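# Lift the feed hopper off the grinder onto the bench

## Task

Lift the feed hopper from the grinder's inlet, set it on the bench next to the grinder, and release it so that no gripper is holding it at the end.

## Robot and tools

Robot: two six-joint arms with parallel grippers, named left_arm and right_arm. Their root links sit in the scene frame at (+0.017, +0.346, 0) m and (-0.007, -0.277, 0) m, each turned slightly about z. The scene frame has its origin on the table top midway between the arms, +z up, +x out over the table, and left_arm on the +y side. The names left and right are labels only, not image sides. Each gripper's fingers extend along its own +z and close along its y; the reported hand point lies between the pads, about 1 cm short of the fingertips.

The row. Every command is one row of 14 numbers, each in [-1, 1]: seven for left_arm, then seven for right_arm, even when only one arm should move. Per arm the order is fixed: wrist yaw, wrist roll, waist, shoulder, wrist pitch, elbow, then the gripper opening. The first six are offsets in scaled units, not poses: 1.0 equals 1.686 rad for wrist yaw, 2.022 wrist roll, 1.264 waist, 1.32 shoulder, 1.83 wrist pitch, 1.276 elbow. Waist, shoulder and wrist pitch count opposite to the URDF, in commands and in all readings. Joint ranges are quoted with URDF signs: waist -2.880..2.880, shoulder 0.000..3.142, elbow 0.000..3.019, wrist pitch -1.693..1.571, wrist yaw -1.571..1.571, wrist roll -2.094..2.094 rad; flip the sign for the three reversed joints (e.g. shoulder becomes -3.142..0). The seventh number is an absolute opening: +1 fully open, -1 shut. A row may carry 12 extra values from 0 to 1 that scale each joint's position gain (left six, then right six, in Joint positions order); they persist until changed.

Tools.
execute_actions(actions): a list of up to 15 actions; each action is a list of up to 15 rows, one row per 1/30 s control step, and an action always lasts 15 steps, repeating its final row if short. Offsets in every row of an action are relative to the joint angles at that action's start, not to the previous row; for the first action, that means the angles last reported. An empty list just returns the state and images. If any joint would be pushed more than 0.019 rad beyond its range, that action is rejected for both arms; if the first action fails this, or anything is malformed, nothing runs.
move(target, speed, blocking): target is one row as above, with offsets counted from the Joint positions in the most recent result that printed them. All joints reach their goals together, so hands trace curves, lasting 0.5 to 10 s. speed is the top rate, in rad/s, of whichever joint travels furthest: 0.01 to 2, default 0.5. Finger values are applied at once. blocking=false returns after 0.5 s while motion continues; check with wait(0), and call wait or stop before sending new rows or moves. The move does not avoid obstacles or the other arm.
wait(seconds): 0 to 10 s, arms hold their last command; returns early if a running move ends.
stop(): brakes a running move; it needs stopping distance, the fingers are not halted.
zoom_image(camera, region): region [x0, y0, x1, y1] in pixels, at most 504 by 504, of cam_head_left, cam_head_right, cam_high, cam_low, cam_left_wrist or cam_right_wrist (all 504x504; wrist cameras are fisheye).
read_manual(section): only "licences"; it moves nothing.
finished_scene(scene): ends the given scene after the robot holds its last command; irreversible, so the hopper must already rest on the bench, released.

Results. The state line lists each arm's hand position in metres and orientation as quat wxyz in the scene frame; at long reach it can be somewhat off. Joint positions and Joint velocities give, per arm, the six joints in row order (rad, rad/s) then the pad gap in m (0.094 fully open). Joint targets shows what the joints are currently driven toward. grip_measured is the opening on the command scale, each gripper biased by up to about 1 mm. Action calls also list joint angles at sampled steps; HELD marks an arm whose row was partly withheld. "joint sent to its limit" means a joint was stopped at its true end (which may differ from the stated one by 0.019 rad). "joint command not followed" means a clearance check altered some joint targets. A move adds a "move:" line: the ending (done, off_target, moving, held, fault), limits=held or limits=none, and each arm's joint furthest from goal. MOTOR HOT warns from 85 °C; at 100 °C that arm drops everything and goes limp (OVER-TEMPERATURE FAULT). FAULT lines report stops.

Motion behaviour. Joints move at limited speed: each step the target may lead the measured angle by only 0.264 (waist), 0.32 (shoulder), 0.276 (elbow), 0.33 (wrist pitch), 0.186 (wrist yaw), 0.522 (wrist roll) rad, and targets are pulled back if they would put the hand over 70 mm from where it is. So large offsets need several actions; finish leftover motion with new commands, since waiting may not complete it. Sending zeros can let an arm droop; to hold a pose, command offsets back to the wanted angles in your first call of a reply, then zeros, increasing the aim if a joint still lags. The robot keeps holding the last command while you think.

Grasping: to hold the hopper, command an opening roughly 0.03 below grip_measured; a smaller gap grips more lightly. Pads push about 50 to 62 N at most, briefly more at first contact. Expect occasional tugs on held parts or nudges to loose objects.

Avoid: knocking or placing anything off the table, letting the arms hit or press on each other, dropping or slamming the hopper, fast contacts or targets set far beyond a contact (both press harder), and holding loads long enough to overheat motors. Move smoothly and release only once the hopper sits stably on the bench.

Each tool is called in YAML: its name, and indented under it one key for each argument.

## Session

execute_actions:
  actions: []

Scene clock: 0.00 s.
left_arm: end_effector_position=(+0.1592, +0.0129, +0.3582) grip_measured=+1.000 end_effector_quat_wxyz=(+0.314, -0.174, +0.670, -0.650) | right_arm: end_effector_position=(+0.6559, -0.4257, +0.3551) grip_measured=+1.000 end_effector_quat_wxyz=(+0.505, -0.577, +0.641, +0.011)
Joint names: [wrist yaw, wrist roll, waist, shoulder, wrist pitch, elbow]
Joint positions: left_arm=[-0.551 -1.35   1.481 -0.618 -0.201  0.466  0.094] | right_arm=[-0.939 -1.583  0.488 -1.833  1.031  1.889  0.094]
Joint velocities: left_arm=[ 0.007  0.022  0.015  0.015  0.012 -0.017  0.   ] | right_arm=[ 0.007 -0.007  0.024 -0.005 -0.017  0.007  0.   ]
Joint targets: left_arm=[-0.551 -1.350 1.481 -0.618 -0.206 0.497] | right_arm=[-0.939 -1.582 0.488 -1.820 1.027 1.923]
Joint stiffness scale: left_arm=[1. 1. 1. 1. 1. 1.] | right_arm=[1. 1. 1. 1. 1. 1.]

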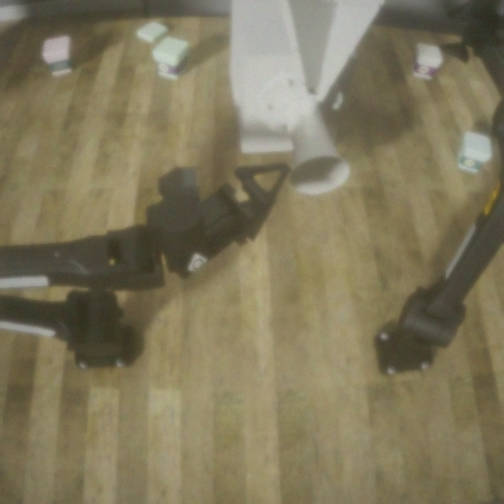

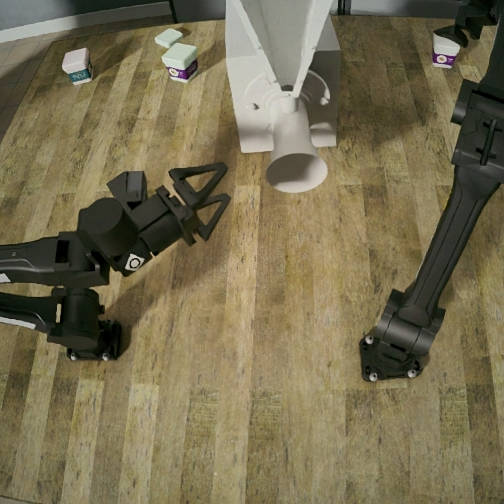

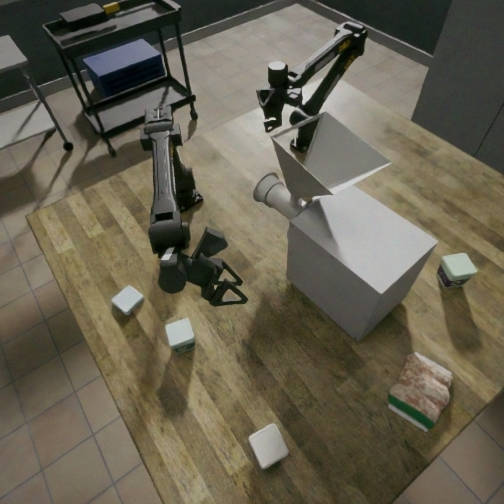

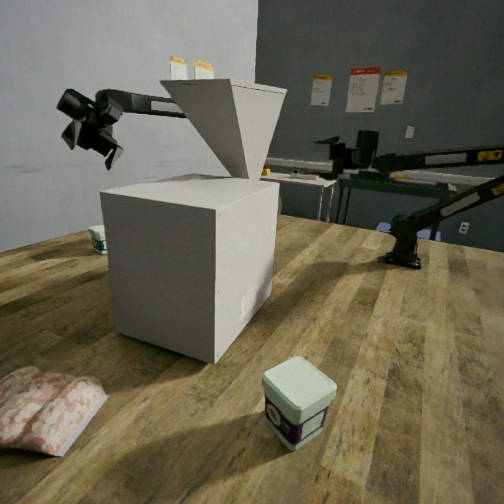

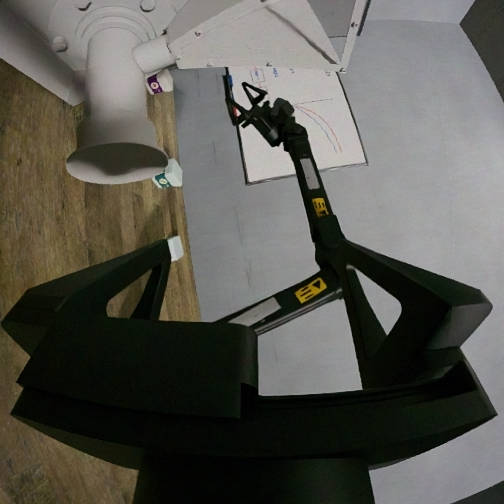

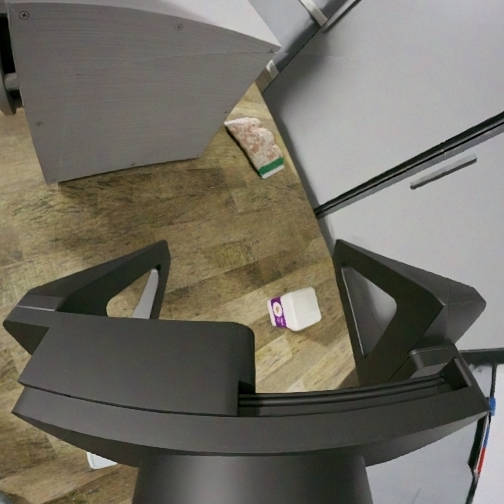

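zoom_image:
  camera: "cam_left_wrist"
  region: [120, 0, 380, 110]

zoom_image:
  camera: "cam_high"
  region: [240, 90, 450, 260]

Region (120, 0, 380, 110) of cam_left_wrist's 504x504 image, scaled by 1.938, with more detail than that image has; it fills the top 213 rows of this view, and the rest is white.

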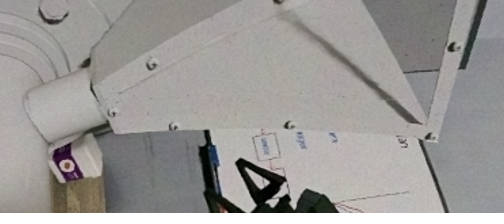

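Region (240, 90, 450, 260) of cam_high's 504x504 image, scaled by 2.400, with more detail than that image has; it fills the top 408 rows of this view, and the rest is white.

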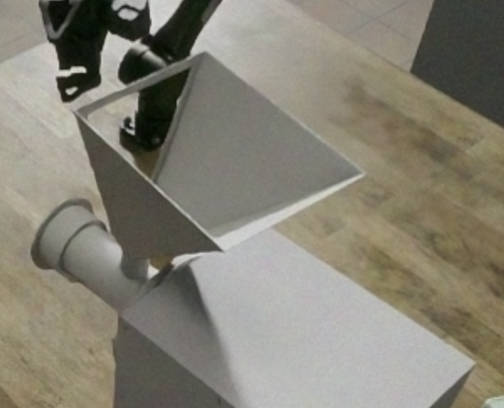

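move:
  target: [0.181,0.278,-0.569,-0.214,0.656,1.0,0.5,0.435,0.908,-0.348,0.457,0.23,0.22,0.5]
  speed: 1.3

Scene clock: 95.23 s.
left_arm: end_effector_position=(+0.3014, +0.1558, +0.6998) grip_measured=+0.502 end_effector_quat_wxyz=(+0.528, -0.112, +0.758, -0.366) | right_arm: end_effector_position=(+0.3921, -0.2395, +0.6903) grip_measured=+0.503 end_effector_quat_wxyz=(+0.481, +0.052, +0.862, +0.152)
Joint names: [wrist yaw, wrist roll, waist, shoulder, wrist pitch, elbow]
Joint positions: left_arm=[-0.248 -0.798  0.775 -0.894  0.987  1.699  0.071] | right_arm=[-0.209  0.245  0.057 -1.222  1.438  2.135  0.071]
Joint velocities: left_arm=[-0.022 -0.022  0.015  0.005  0.022  0.007  0.001] | right_arm=[-0.022 -0.037  0.005  0.024  0.002 -0.012  0.001]
Joint targets: left_arm=[-0.246 -0.788 0.762 -0.901 0.999 1.742] | right_arm=[-0.205 0.253 0.048 -1.229 1.452 2.170]
Joint stiffness scale: left_arm=[1. 1. 1. 1. 1. 1.] | right_arm=[1. 1. 1. 1. 1. 1.]
move: off_target (left_arm, right_arm); limits=none; left_arm: farthest joint: the elbow, 0.043 radians from its target (1.276 radians at the start); right_arm: farthest joint: the elbow, 0.035 radians from its target (0.280 radians at the start)

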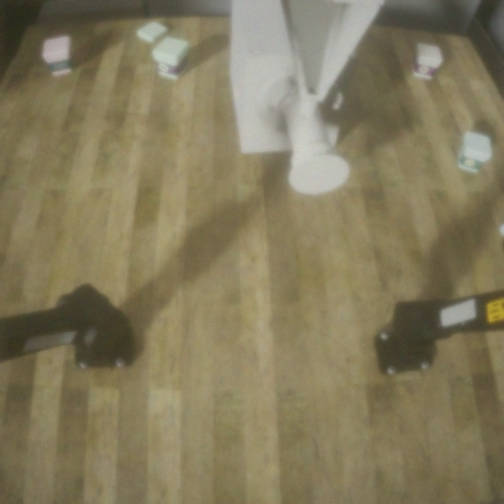

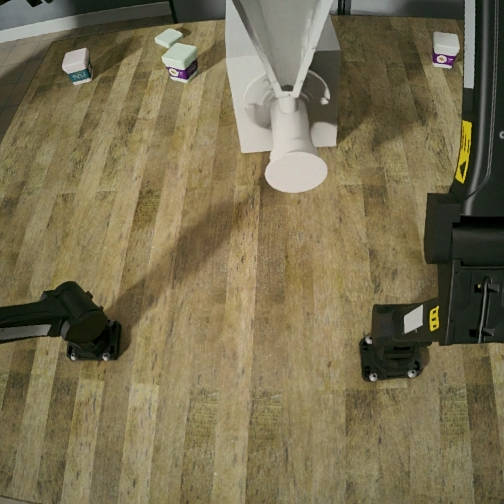

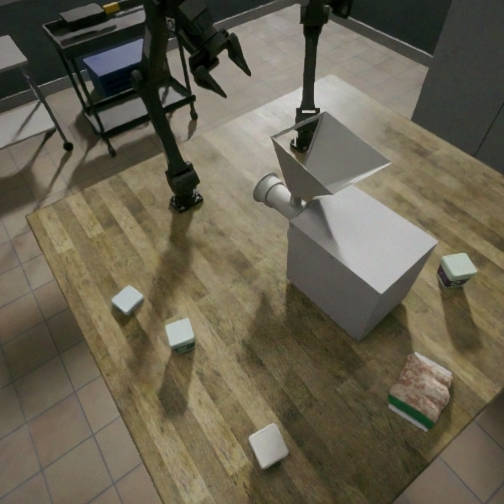

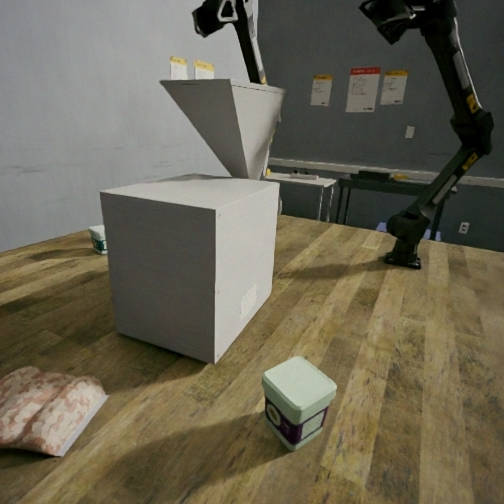

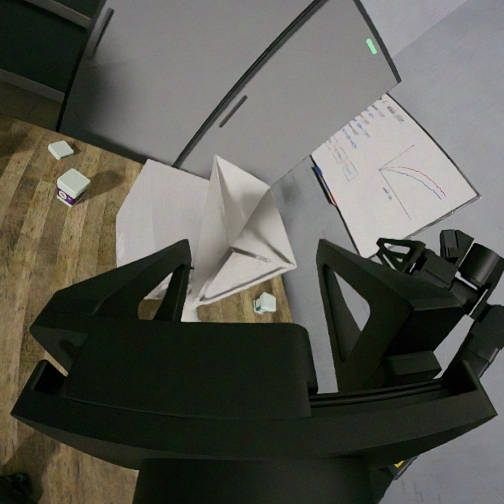

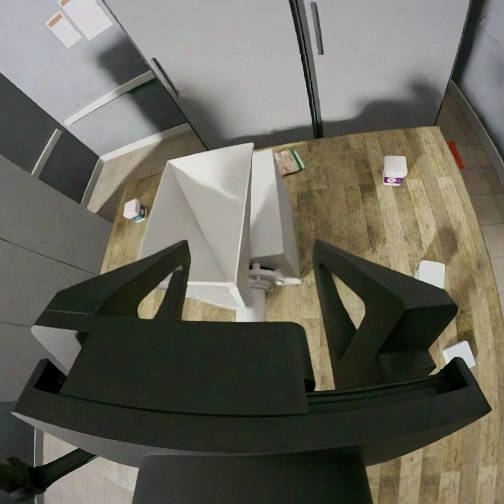

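move:
  target: [0.002,0.004,-0.01,-0.554,0.349,0.532,0.5,0.003,0,-0.114,-0.167,0.077,-0.02,0.5]
  speed: 0.9

Scene clock: 100.23 s.
left_arm: end_effector_position=(+0.4651, +0.0144, +0.5502) grip_measured=+0.502 end_effector_quat_wxyz=(+0.306, -0.079, +0.940, -0.128) | right_arm: end_effector_position=(+0.4779, -0.1717, +0.5575) grip_measured=+0.503 end_effector_quat_wxyz=(+0.299, +0.015, +0.941, +0.159)
Joint names: [wrist yaw, wrist roll, waist, shoulder, wrist pitch, elbow]
Joint positions: left_arm=[-0.246 -0.798  0.775 -1.639  1.614  2.319  0.071] | right_arm=[-0.208  0.246 -0.081 -1.45   1.565  2.108  0.071]
Joint velocities: left_arm=[-0.007  0.037 -0.005  0.005  0.027 -0.027  0.001] | right_arm=[-0.007 -0.022  0.015 -0.005  0.017 -0.007  0.001]
Joint targets: left_arm=[-0.244 -0.790 0.762 -1.625 1.626 2.377] | right_arm=[-0.204 0.246 -0.087 -1.443 1.579 2.110]
Joint stiffness scale: left_arm=[1. 1. 1. 1. 1. 1.] | right_arm=[1. 1. 1. 1. 1. 1.]
move: off_target (left_arm); limits=none; left_arm: farthest joint: the elbow, 0.059 radians from its target (0.679 radians at the start); right_arm: farthest joint: the wrist pitch, 0.013 radians from its target (0.141 radians at the start)

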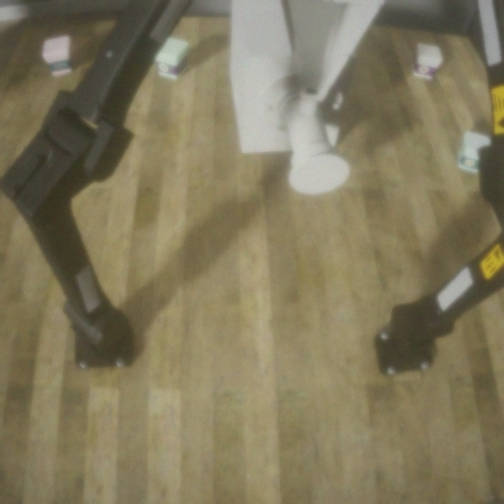

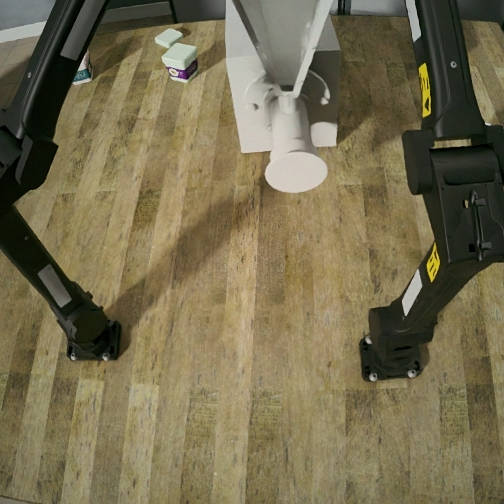

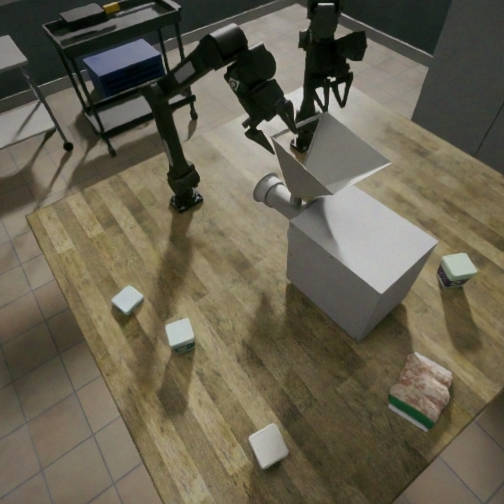

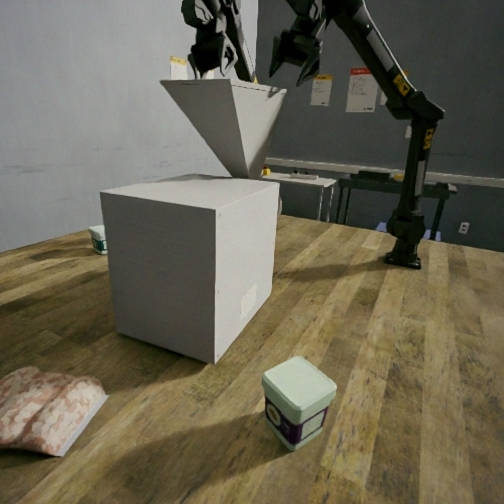

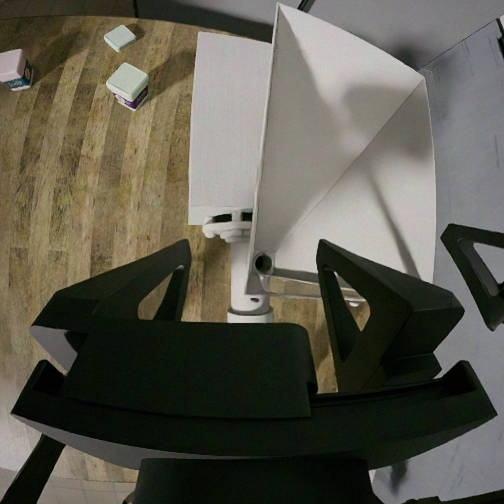

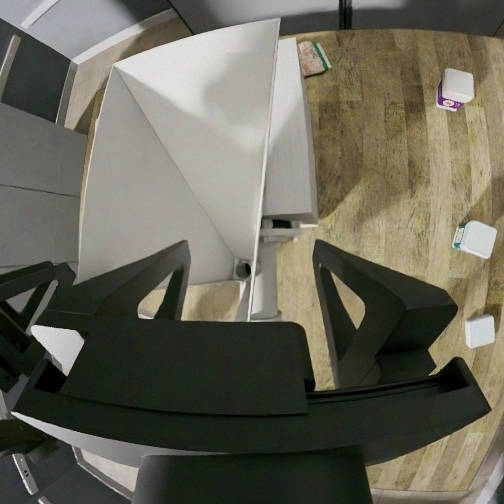

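move:
  target: [0.070,0.077,-0.070,-0.015,-0.123,-0.094,0.0,0.064,0.066,-0.044,0.027,-0.122,-0.154,0.0]
  speed: 0.4

Scene clock: 148.43 s.
left_arm: end_effector_position=(+0.5168, +0.0066, +0.5238) grip_measured=+0.002 end_effector_quat_wxyz=(+0.319, -0.032, +0.933, -0.163) | right_arm: end_effector_position=(+0.5117, -0.1600, +0.5017) grip_measured=+0.003 end_effector_quat_wxyz=(+0.308, +0.069, +0.939, +0.139)
Joint names: [wrist yaw, wrist roll, waist, shoulder, wrist pitch, elbow]
Joint positions: left_arm=[-0.129 -0.652  0.696 -1.647  1.41   2.211  0.047] | right_arm=[-0.104  0.372 -0.127 -1.435  1.368  1.917  0.047]
Joint velocities: left_arm=[ 0.051 -0.125  0.005  0.015  0.012  0.007 -0.   ] | right_arm=[-0.007  0.022 -0.005  0.034  0.017 -0.002  0.001]
Joint targets: left_arm=[-0.128 -0.642 0.686 -1.659 1.389 2.199] | right_arm=[-0.100 0.380 -0.137 -1.414 1.342 1.912]
Joint stiffness scale: left_arm=[1. 1. 1. 1. 1. 1.] | right_arm=[1. 1. 1. 1. 1. 1.]
move: off_target (left_arm, right_arm); limits=none; left_arm: farthest joint: the wrist pitch, 0.021 radians from its target (0.225 radians at the start); right_arm: farthest joint: the wrist pitch, 0.026 radians from its target (0.224 radians at the start)

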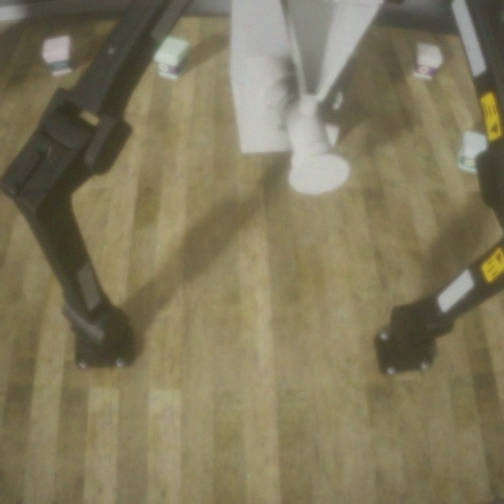

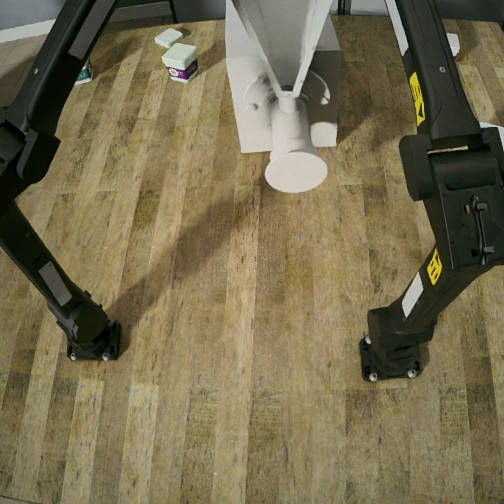

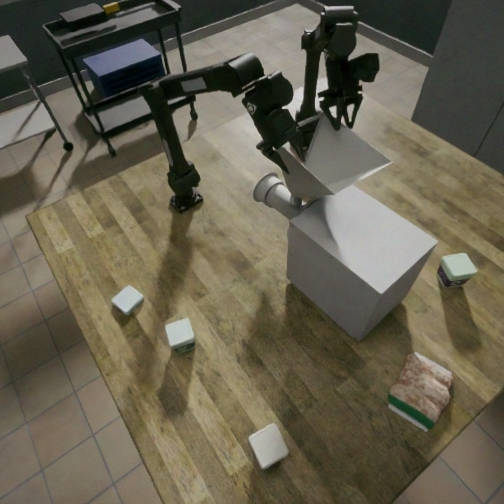

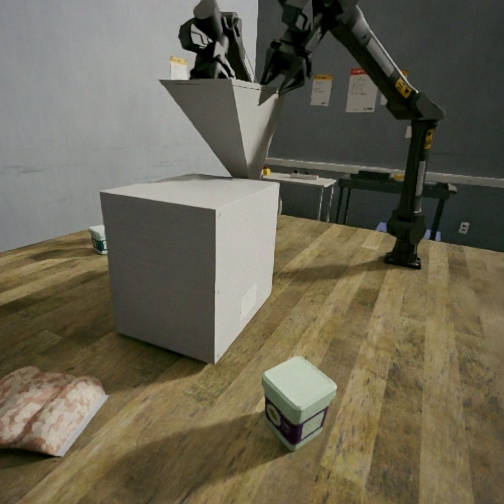

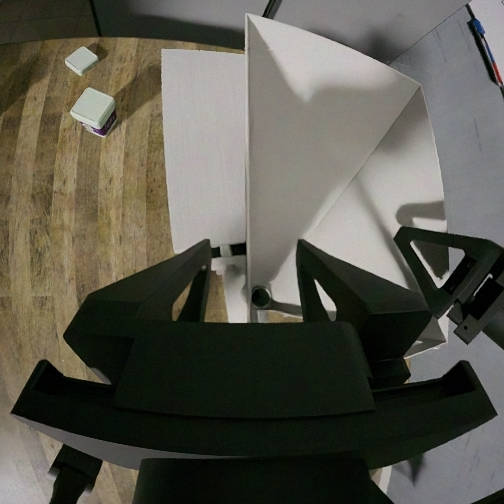

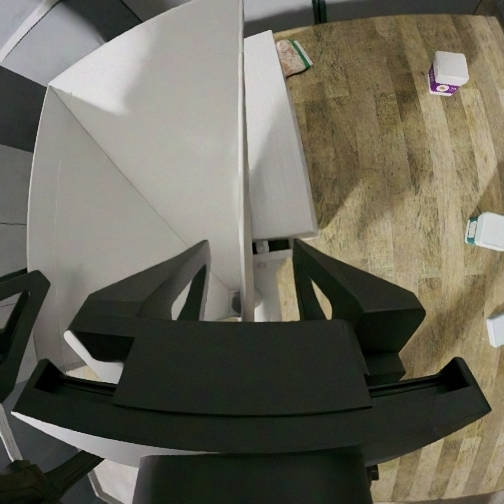

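move:
  target: [0,0.004,-0.011,-0.027,-0.011,-0.019,-0.5,0,0.002,-0.015,0.012,-0.012,0,-0.5]
  speed: 0.2

Scene clock: 153.23 s.
left_arm: end_effector_position=(+0.5248, +0.0008, +0.5028) grip_measured=-0.498 end_effector_quat_wxyz=(+0.306, -0.031, +0.939, -0.152) | right_arm: end_effector_position=(+0.5109, -0.1564, +0.5017) grip_measured=-0.497 end_effector_quat_wxyz=(+0.308, +0.066, +0.939, +0.141)
Joint names: [wrist yaw, wrist roll, waist, shoulder, wrist pitch, elbow]
Joint positions: left_arm=[-0.129 -0.651  0.696 -1.672  1.409  2.198  0.024] | right_arm=[-0.104  0.372 -0.134 -1.435  1.368  1.917  0.024]
Joint velocities: left_arm=[-0.022  0.066  0.005  0.005  0.017 -0.017 -0.001] | right_arm=[-0.022  0.095  0.015  0.005  0.002 -0.002  0.   ]
Joint targets: left_arm=[-0.129 -0.644 0.682 -1.683 1.389 2.186] | right_arm=[-0.104 0.376 -0.146 -1.420 1.346 1.917]
Joint stiffness scale: left_arm=[1. 1. 1. 1. 1. 1.] | right_arm=[1. 1. 1. 1. 1. 1.]
move: off_target (right_arm); limits=none; left_arm: farthest joint: the wrist pitch, 0.019 radians from its target (0.020 radians at the start); right_arm: farthest joint: the wrist pitch, 0.022 radians from its target (0.022 radians at the start)

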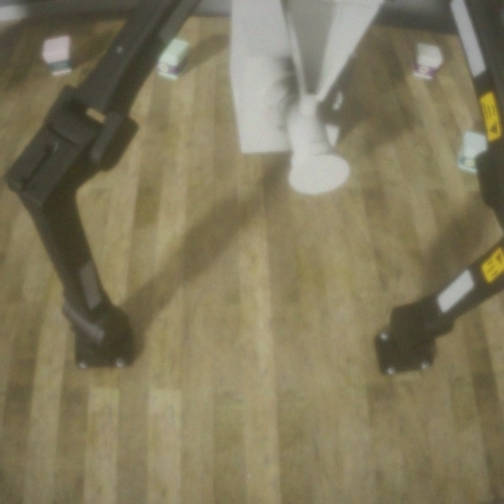

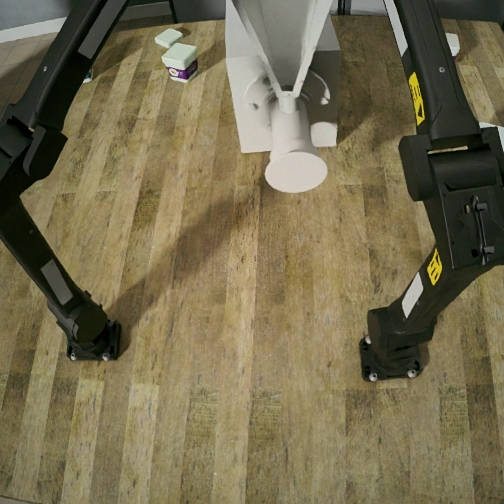

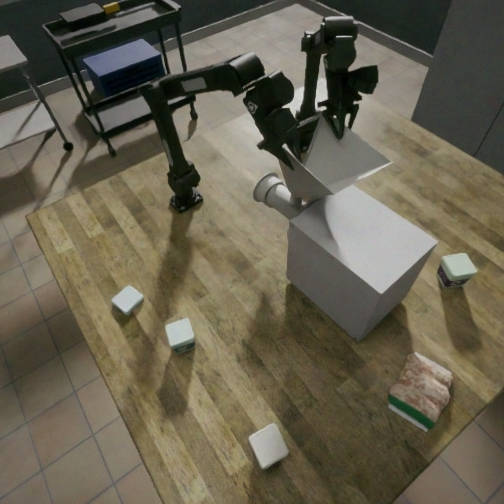

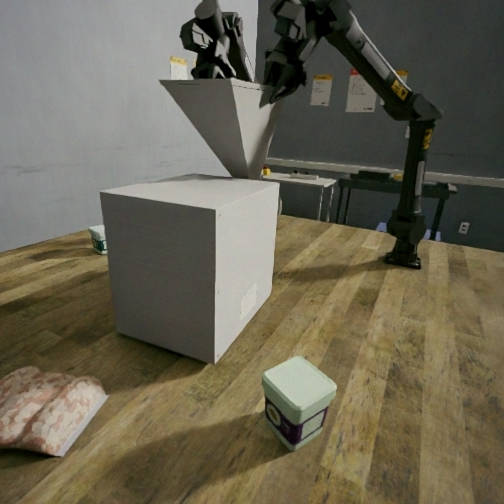

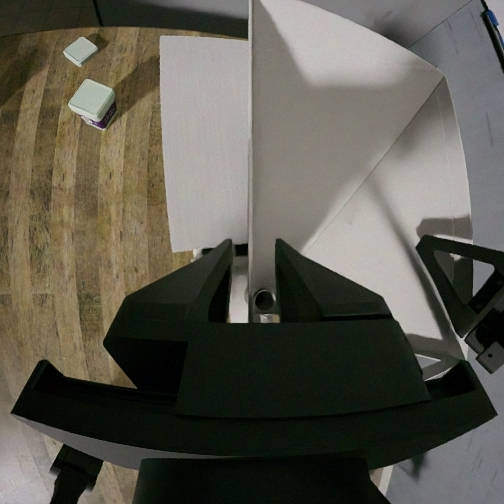

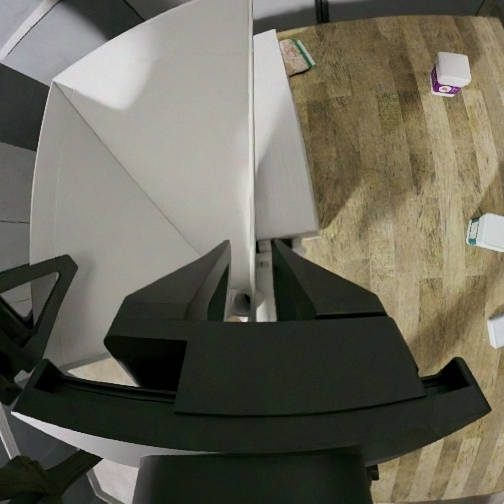

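execute_actions:
  actions:
    - [[0,0,-0.008,0,-0.005,0,-0.6,0,0,0,0.01,-0.005,0,-0.6],[0,0,-0.008,0,-0.005,0,-0.7,0,0,0,0.01,-0.005,0,-0.7],[0,0,-0.008,0,-0.005,0,-0.8,0,0,0,0.01,-0.005,0,-0.8],[0,0,-0.008,0,-0.005,0,-0.87,0,0,0,0.01,-0.005,0,-0.87],[0,0,-0.008,0.005,-0.005,0.005,-0.92,0,0,0,0.01,-0.005,0.005,-0.92],[0,0,-0.006,0.005,-0.005,0.005,-0.96,0,0,0,0.01,-0.005,0.005,-0.96],[0,0,-0.004,0.01,-0.005,0.01,-1,0,0,0,0.01,-0.005,0.01,-1]]
    - [[0,0,0.002,0.018,-0.005,0.012,-1,0,0,-0.002,0.02,-0.005,0.012,-1],[0,0,0.004,0.026,-0.005,0.014,-1,0,0,-0.003,0.03,-0.005,0.014,-1],[0,0,0.006,0.034,-0.005,0.016,-1,0,0,-0.004,0.04,-0.005,0.016,-1],[0,0,0.008,0.042,-0.005,0.018,-1,0,0,-0.006,0.048,-0.005,0.018,-1],[0,0,0.010,0.05,-0.005,0.018,-1,0,0,-0.007,0.056,-0.005,0.018,-1],[0,0,0.012,0.058,-0.005,0.018,-1,0,0,-0.008,0.064,-0.005,0.018,-1],[0,0,0.014,0.066,-0.005,0.018,-1,0,0,-0.009,0.072,-0.005,0.018,-1]]

Scene clock: 161.23 s.
left_arm: end_effector_position=(+0.5165, +0.0023, +0.5147) grip_measured=-0.979 end_effector_quat_wxyz=(+0.312, -0.032, +0.936, -0.160) | right_arm: end_effector_position=(+0.5021, -0.1576, +0.5136) grip_measured=-0.970 end_effector_quat_wxyz=(+0.320, +0.060, +0.935, +0.140)
Joint names: [wrist yaw, wrist roll, waist, shoulder, wrist pitch, elbow]
Joint positions: left_arm=[-0.13  -0.66   0.702 -1.652  1.409  2.198  0.001] | right_arm=[-0.098  0.362 -0.137 -1.412  1.368  1.917  0.001]
Joint velocities: left_arm=[-0.11  -0.007  0.024  0.054  0.007 -0.002 -0.001] | right_arm=[-0.022 -0.037  0.005  0.024  0.022  0.002  0.   ]
Joint targets: left_arm=[-0.131 -0.658 0.713 -1.585 1.400 2.221] | right_arm=[-0.100 0.365 -0.144 -1.340 1.359 1.940]
Joint stiffness scale: left_arm=[1. 1. 1. 1. 1. 1.] | right_arm=[1. 1. 1. 1. 1. 1.]
Step readings (joint positions; steps 1 to 15: 1st action; 16 to 30: 2nd action):
0: left_arm=[-0.129 -0.651 0.696 -1.672 1.409 2.198] | right_arm=[-0.104 0.372 -0.134 -1.435 1.368 1.917]
1: left_arm=[-0.129 -0.651 0.696 -1.672 1.409 2.198] | right_arm=[-0.104 0.372 -0.134 -1.435 1.368 1.917]
2: left_arm=[-0.129 -0.651 0.696 -1.672 1.409 2.198] | right_arm=[-0.104 0.372 -0.134 -1.435 1.368 1.917]
4: left_arm=[-0.129 -0.651 0.696 -1.672 1.409 2.198] | right_arm=[-0.104 0.372 -0.134 -1.435 1.368 1.917]
8: left_arm=[-0.132 -0.654 0.696 -1.672 1.409 2.198] | right_arm=[-0.100 0.369 -0.133 -1.435 1.368 1.917]
15: left_arm=[-0.131 -0.658 0.696 -1.672 1.409 2.198] | right_arm=[-0.100 0.366 -0.133 -1.435 1.368 1.917]
16: left_arm=[-0.131 -0.659 0.696 -1.672 1.409 2.198] | right_arm=[-0.099 0.365 -0.133 -1.435 1.368 1.917]
17: left_arm=[-0.131 -0.659 0.696 -1.672 1.409 2.198] | right_arm=[-0.099 0.364 -0.133 -1.434 1.368 1.917]
19: left_arm=[-0.130 -0.660 0.696 -1.670 1.409 2.198] | right_arm=[-0.099 0.364 -0.133 -1.432 1.368 1.917]
23: left_arm=[-0.129 -0.660 0.696 -1.665 1.409 2.198] | right_arm=[-0.099 0.364 -0.134 -1.428 1.368 1.917]
30: Joint positions above

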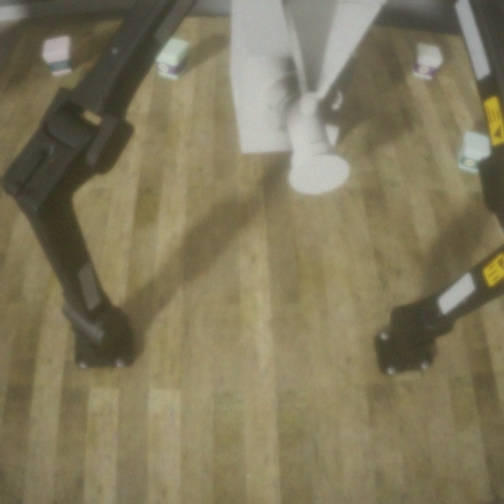

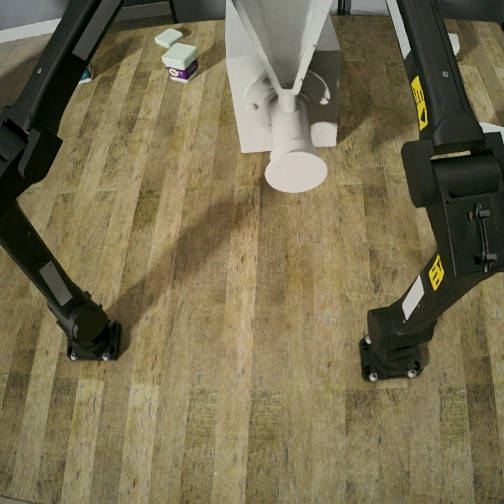

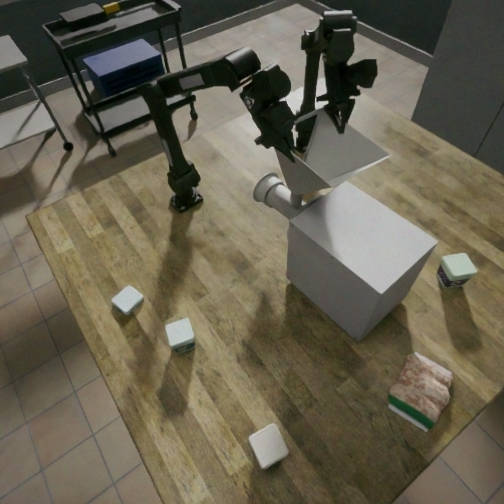

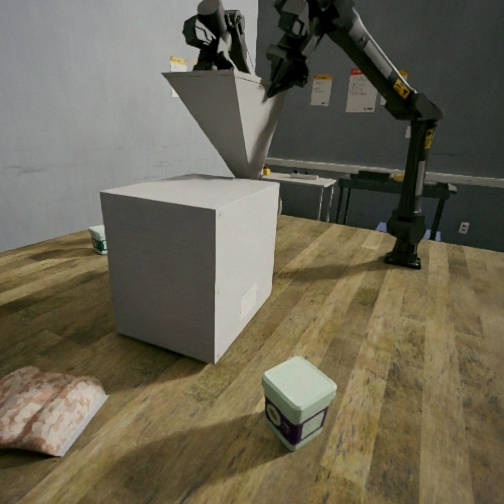

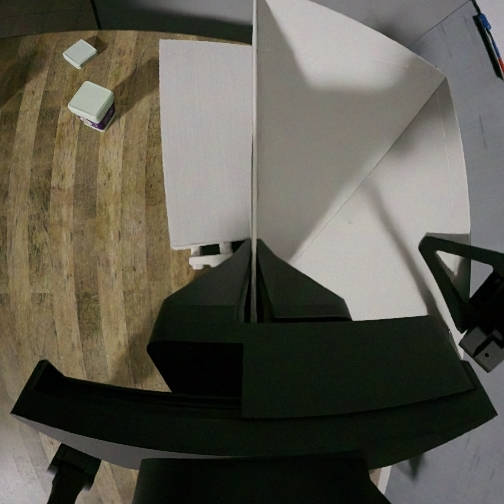

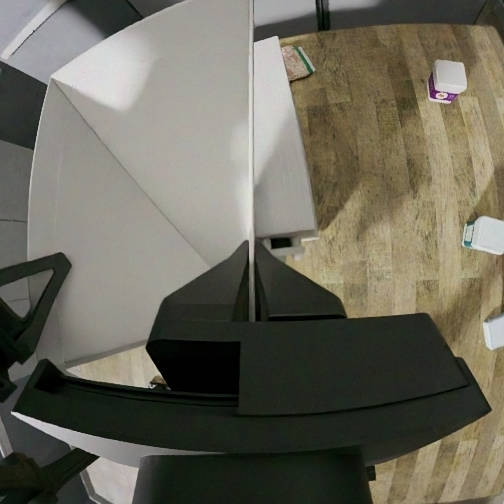

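Rose 12 mm as before. Continue.

execute_actions:
  actions:
    - [[0,0,0.010,0.053,-0.012,0.018,-1,0,0,-0.006,0.057,-0.012,0.018,-1],[0,0,0.011,0.056,-0.02,0.018,-1,0,0,-0.007,0.06,-0.02,0.018,-1],[0,0,0.012,0.059,-0.028,0.018,-1,0,0,-0.008,0.064,-0.028,0.018,-1],[0,0,0.013,0.062,-0.036,0.018,-1,0,0,-0.009,0.067,-0.036,0.018,-1],[0,0,0.014,0.064,-0.044,0.018,-1,0,0,-0.009,0.07,-0.044,0.018,-1],[0,0,0.014,0.066,-0.052,0.018,-1,0,0,-0.009,0.072,-0.052,0.018,-1]]
    - [[0,0,0.010,0.05,-0.035,0.018,-1,0,0,-0.007,0.055,-0.035,0.018,-1],[0,0,0.011,0.054,-0.035,0.018,-1,0,0,-0.008,0.059,-0.035,0.018,-1],[0,0,0.012,0.058,-0.035,0.018,-1,0,0,-0.009,0.064,-0.035,0.018,-1],[0,0,0.013,0.062,-0.035,0.018,-1,0,0,-0.009,0.068,-0.035,0.018,-1],[0,0,0.014,0.066,-0.035,0.018,-1,0,0,-0.009,0.072,-0.035,0.018,-1]]

Scene clock: 167.77 s.
left_arm: end_effector_position=(+0.4994, +0.0014, +0.5491) grip_measured=-0.979 end_effector_quat_wxyz=(+0.347, -0.009, +0.921, -0.179) | right_arm: end_effector_position=(+0.4823, -0.1583, +0.5480) grip_measured=-0.970 end_effector_quat_wxyz=(+0.362, +0.055, +0.919, +0.148)
Joint names: [wrist yaw, wrist roll, waist, shoulder, wrist pitch, elbow]
Joint positions: left_arm=[-0.139 -0.621  0.723 -1.603  1.374  2.198  0.001] | right_arm=[-0.086  0.364 -0.147 -1.349  1.336  1.913  0.001]
Joint velocities: left_arm=[-0.007 -0.007 -0.005  0.005 -0.002  0.002 -0.001] | right_arm=[ 0.022 -0.066  0.005  0.015  0.002  0.007 -0.001]
Joint targets: left_arm=[-0.132 -0.638 0.729 -1.539 1.319 2.221] | right_arm=[-0.094 0.361 -0.152 -1.282 1.279 1.936]
Joint stiffness scale: left_arm=[1. 1. 1. 1. 1. 1.] | right_arm=[1. 1. 1. 1. 1. 1.]
Step readings (joint positions; steps 1 to 15: 1st action; 16 to 30: 2nd action):
0: left_arm=[-0.130 -0.659 0.703 -1.651 1.409 2.198] | right_arm=[-0.097 0.362 -0.137 -1.411 1.368 1.917]
1: left_arm=[-0.130 -0.659 0.703 -1.651 1.409 2.198] | right_arm=[-0.096 0.361 -0.137 -1.411 1.368 1.917]
2: left_arm=[-0.131 -0.659 0.703 -1.651 1.407 2.198] | right_arm=[-0.096 0.361 -0.138 -1.410 1.366 1.917]
4: left_arm=[-0.131 -0.658 0.703 -1.650 1.401 2.198] | right_arm=[-0.094 0.361 -0.138 -1.410 1.361 1.917]
8: left_arm=[-0.131 -0.650 0.705 -1.643 1.390 2.198] | right_arm=[-0.094 0.361 -0.138 -1.397 1.350 1.913]
15: left_arm=[-0.132 -0.638 0.711 -1.626 1.383 2.198] | right_arm=[-0.094 0.361 -0.141 -1.377 1.343 1.913]
16: left_arm=[-0.132 -0.634 0.712 -1.625 1.383 2.198] | right_arm=[-0.093 0.361 -0.141 -1.376 1.343 1.913]
17: left_arm=[-0.134 -0.632 0.712 -1.624 1.383 2.198] | right_arm=[-0.091 0.361 -0.141 -1.374 1.343 1.913]
19: left_arm=[-0.134 -0.630 0.714 -1.622 1.381 2.198] | right_arm=[-0.090 0.362 -0.142 -1.372 1.343 1.913]
23: left_arm=[-0.136 -0.626 0.718 -1.613 1.378 2.198] | right_arm=[-0.089 0.362 -0.144 -1.362 1.340 1.913]
30: Joint positions above

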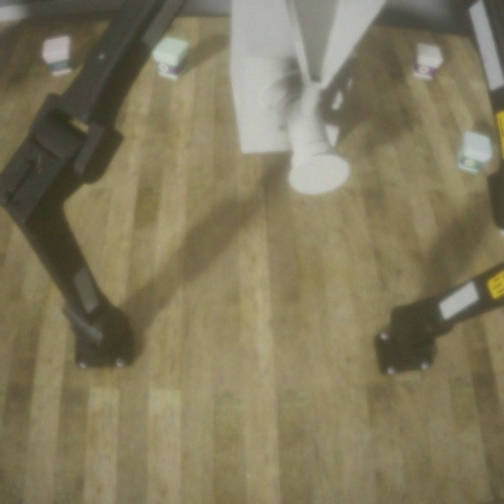

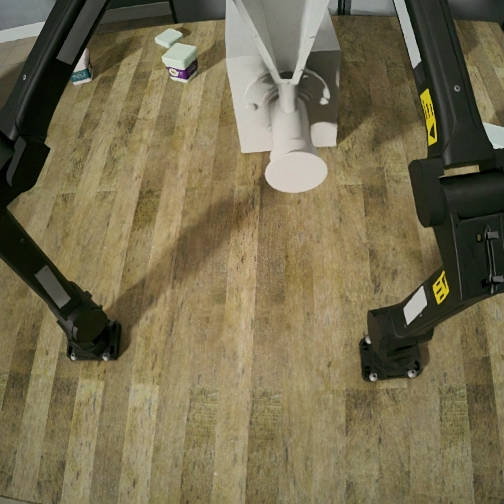

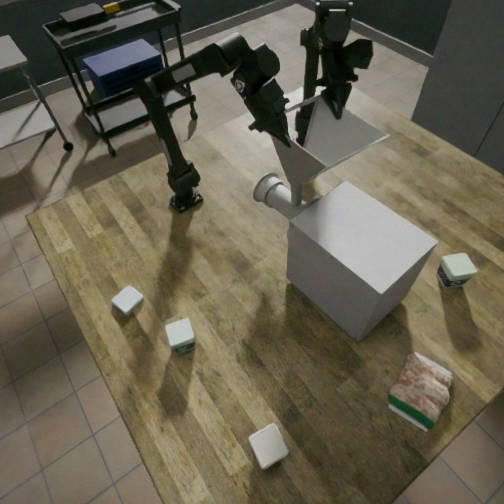

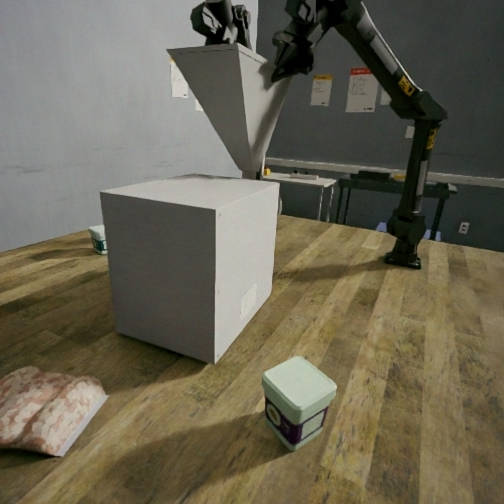

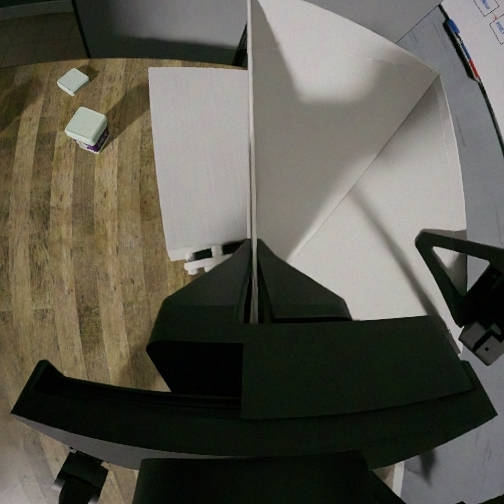

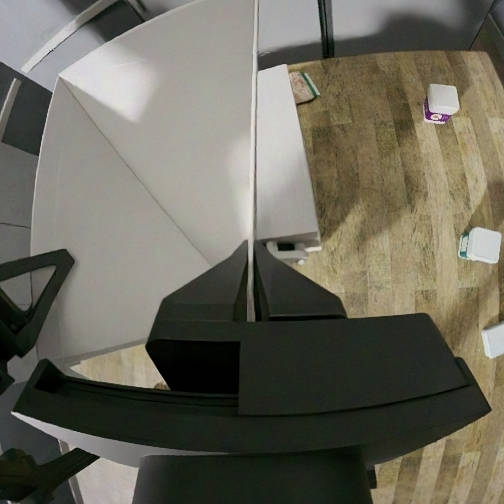

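execute_actions:
  actions:
    - [[-0.002,0.004,0.008,0.051,-0.03,0.018,-1,0.003,0,-0.006,0.054,-0.031,0.018,-1],[-0.004,0.008,0.010,0.055,-0.032,0.018,-1,0.005,0,-0.007,0.059,-0.032,0.018,-1],[-0.006,0.012,0.012,0.059,-0.034,0.018,-1,0.007,0,-0.008,0.064,-0.034,0.018,-1],[-0.008,0.016,0.014,0.063,-0.036,0.018,-1,0.009,0,-0.009,0.069,-0.036,0.018,-1],[-0.01,0.02,0.016,0.067,-0.036,0.018,-1,0.01,0,-0.009,0.074,-0.036,0.018,-1]]

zoom_image:
  camera: "cam_high"
  region: [250, 130, 350, 230]

Scene clock: 173.37 s.
left_arm: end_effector_position=(+0.4892, +0.0005, +0.5647) grip_measured=-0.979 end_effector_quat_wxyz=(+0.365, +0.003, +0.913, -0.181) | right_arm: end_effector_position=(+0.4696, -0.1597, +0.5635) grip_measured=-0.970 end_effector_quat_wxyz=(+0.381, +0.059, +0.911, +0.146)
Joint names: [wrist yaw, wrist roll, waist, shoulder, wrist pitch, elbow]
Joint positions: left_arm=[-0.158 -0.6    0.741 -1.58   1.361  2.198  0.001] | right_arm=[-0.062  0.376 -0.158 -1.315  1.327  1.909  0.001]
Joint velocities: left_arm=[ 0.081  0.007  0.015  0.005 -0.027 -0.007 -0.   ] | right_arm=[ 0.022  0.037  0.005  0.024  0.002 -0.012 -0.   ]
Joint targets: left_arm=[-0.156 -0.581 0.743 -1.515 1.308 2.221] | right_arm=[-0.069 0.364 -0.158 -1.251 1.270 1.936]
Joint stiffness scale: left_arm=[1. 1. 1. 1. 1. 1.] | right_arm=[1. 1. 1. 1. 1. 1.]
Step readings (joint positions):
0: left_arm=[-0.139 -0.621 0.723 -1.603 1.374 2.198] | right_arm=[-0.086 0.364 -0.147 -1.349 1.336 1.913]
1: left_arm=[-0.142 -0.618 0.724 -1.603 1.373 2.198] | right_arm=[-0.082 0.365 -0.148 -1.349 1.336 1.913]
2: left_arm=[-0.145 -0.616 0.725 -1.603 1.373 2.198] | right_arm=[-0.078 0.366 -0.149 -1.348 1.336 1.913]
4: left_arm=[-0.149 -0.612 0.727 -1.602 1.372 2.198] | right_arm=[-0.072 0.368 -0.151 -1.345 1.335 1.911]
8: left_arm=[-0.154 -0.605 0.733 -1.594 1.367 2.198] | right_arm=[-0.067 0.372 -0.153 -1.332 1.333 1.909]
15: Joint positions above

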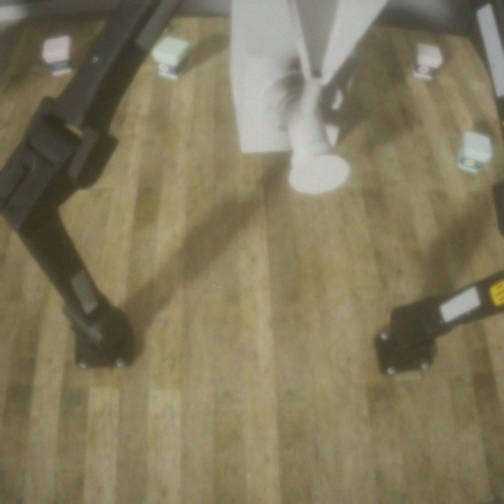

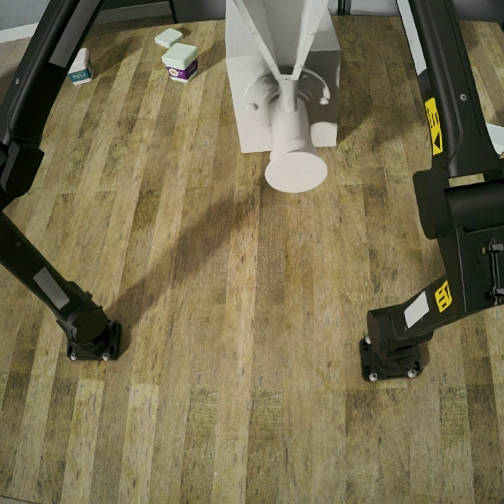

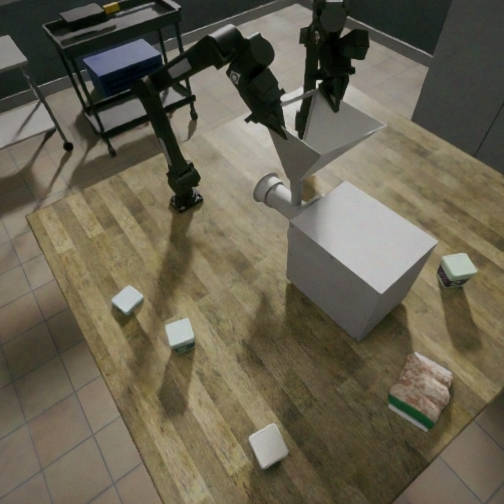

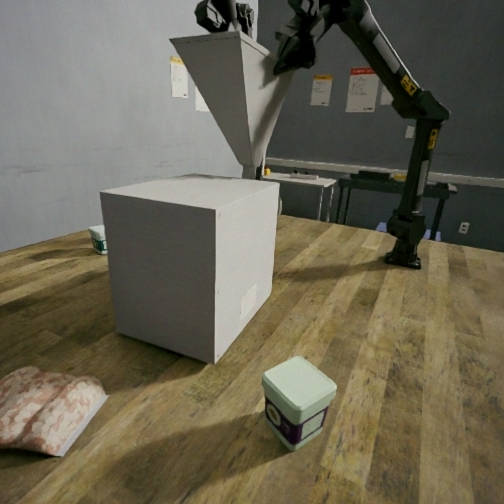

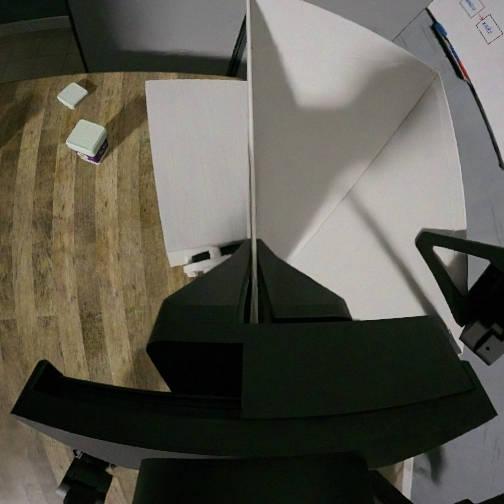

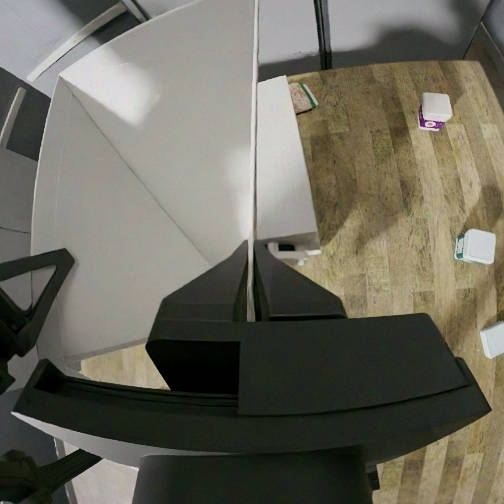

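Region (250, 130, 350, 230) of cam_high's 504x504 image, scaled by 5.040, with more detail than that image has.

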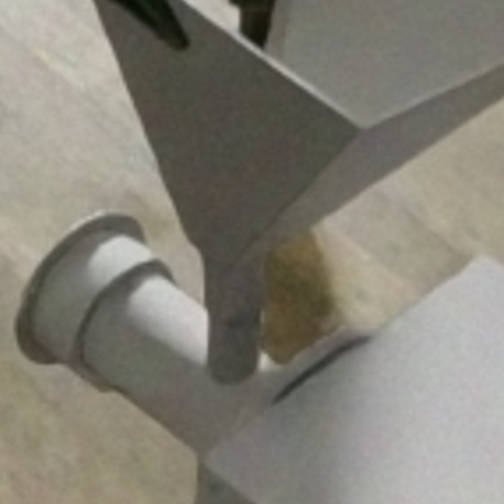

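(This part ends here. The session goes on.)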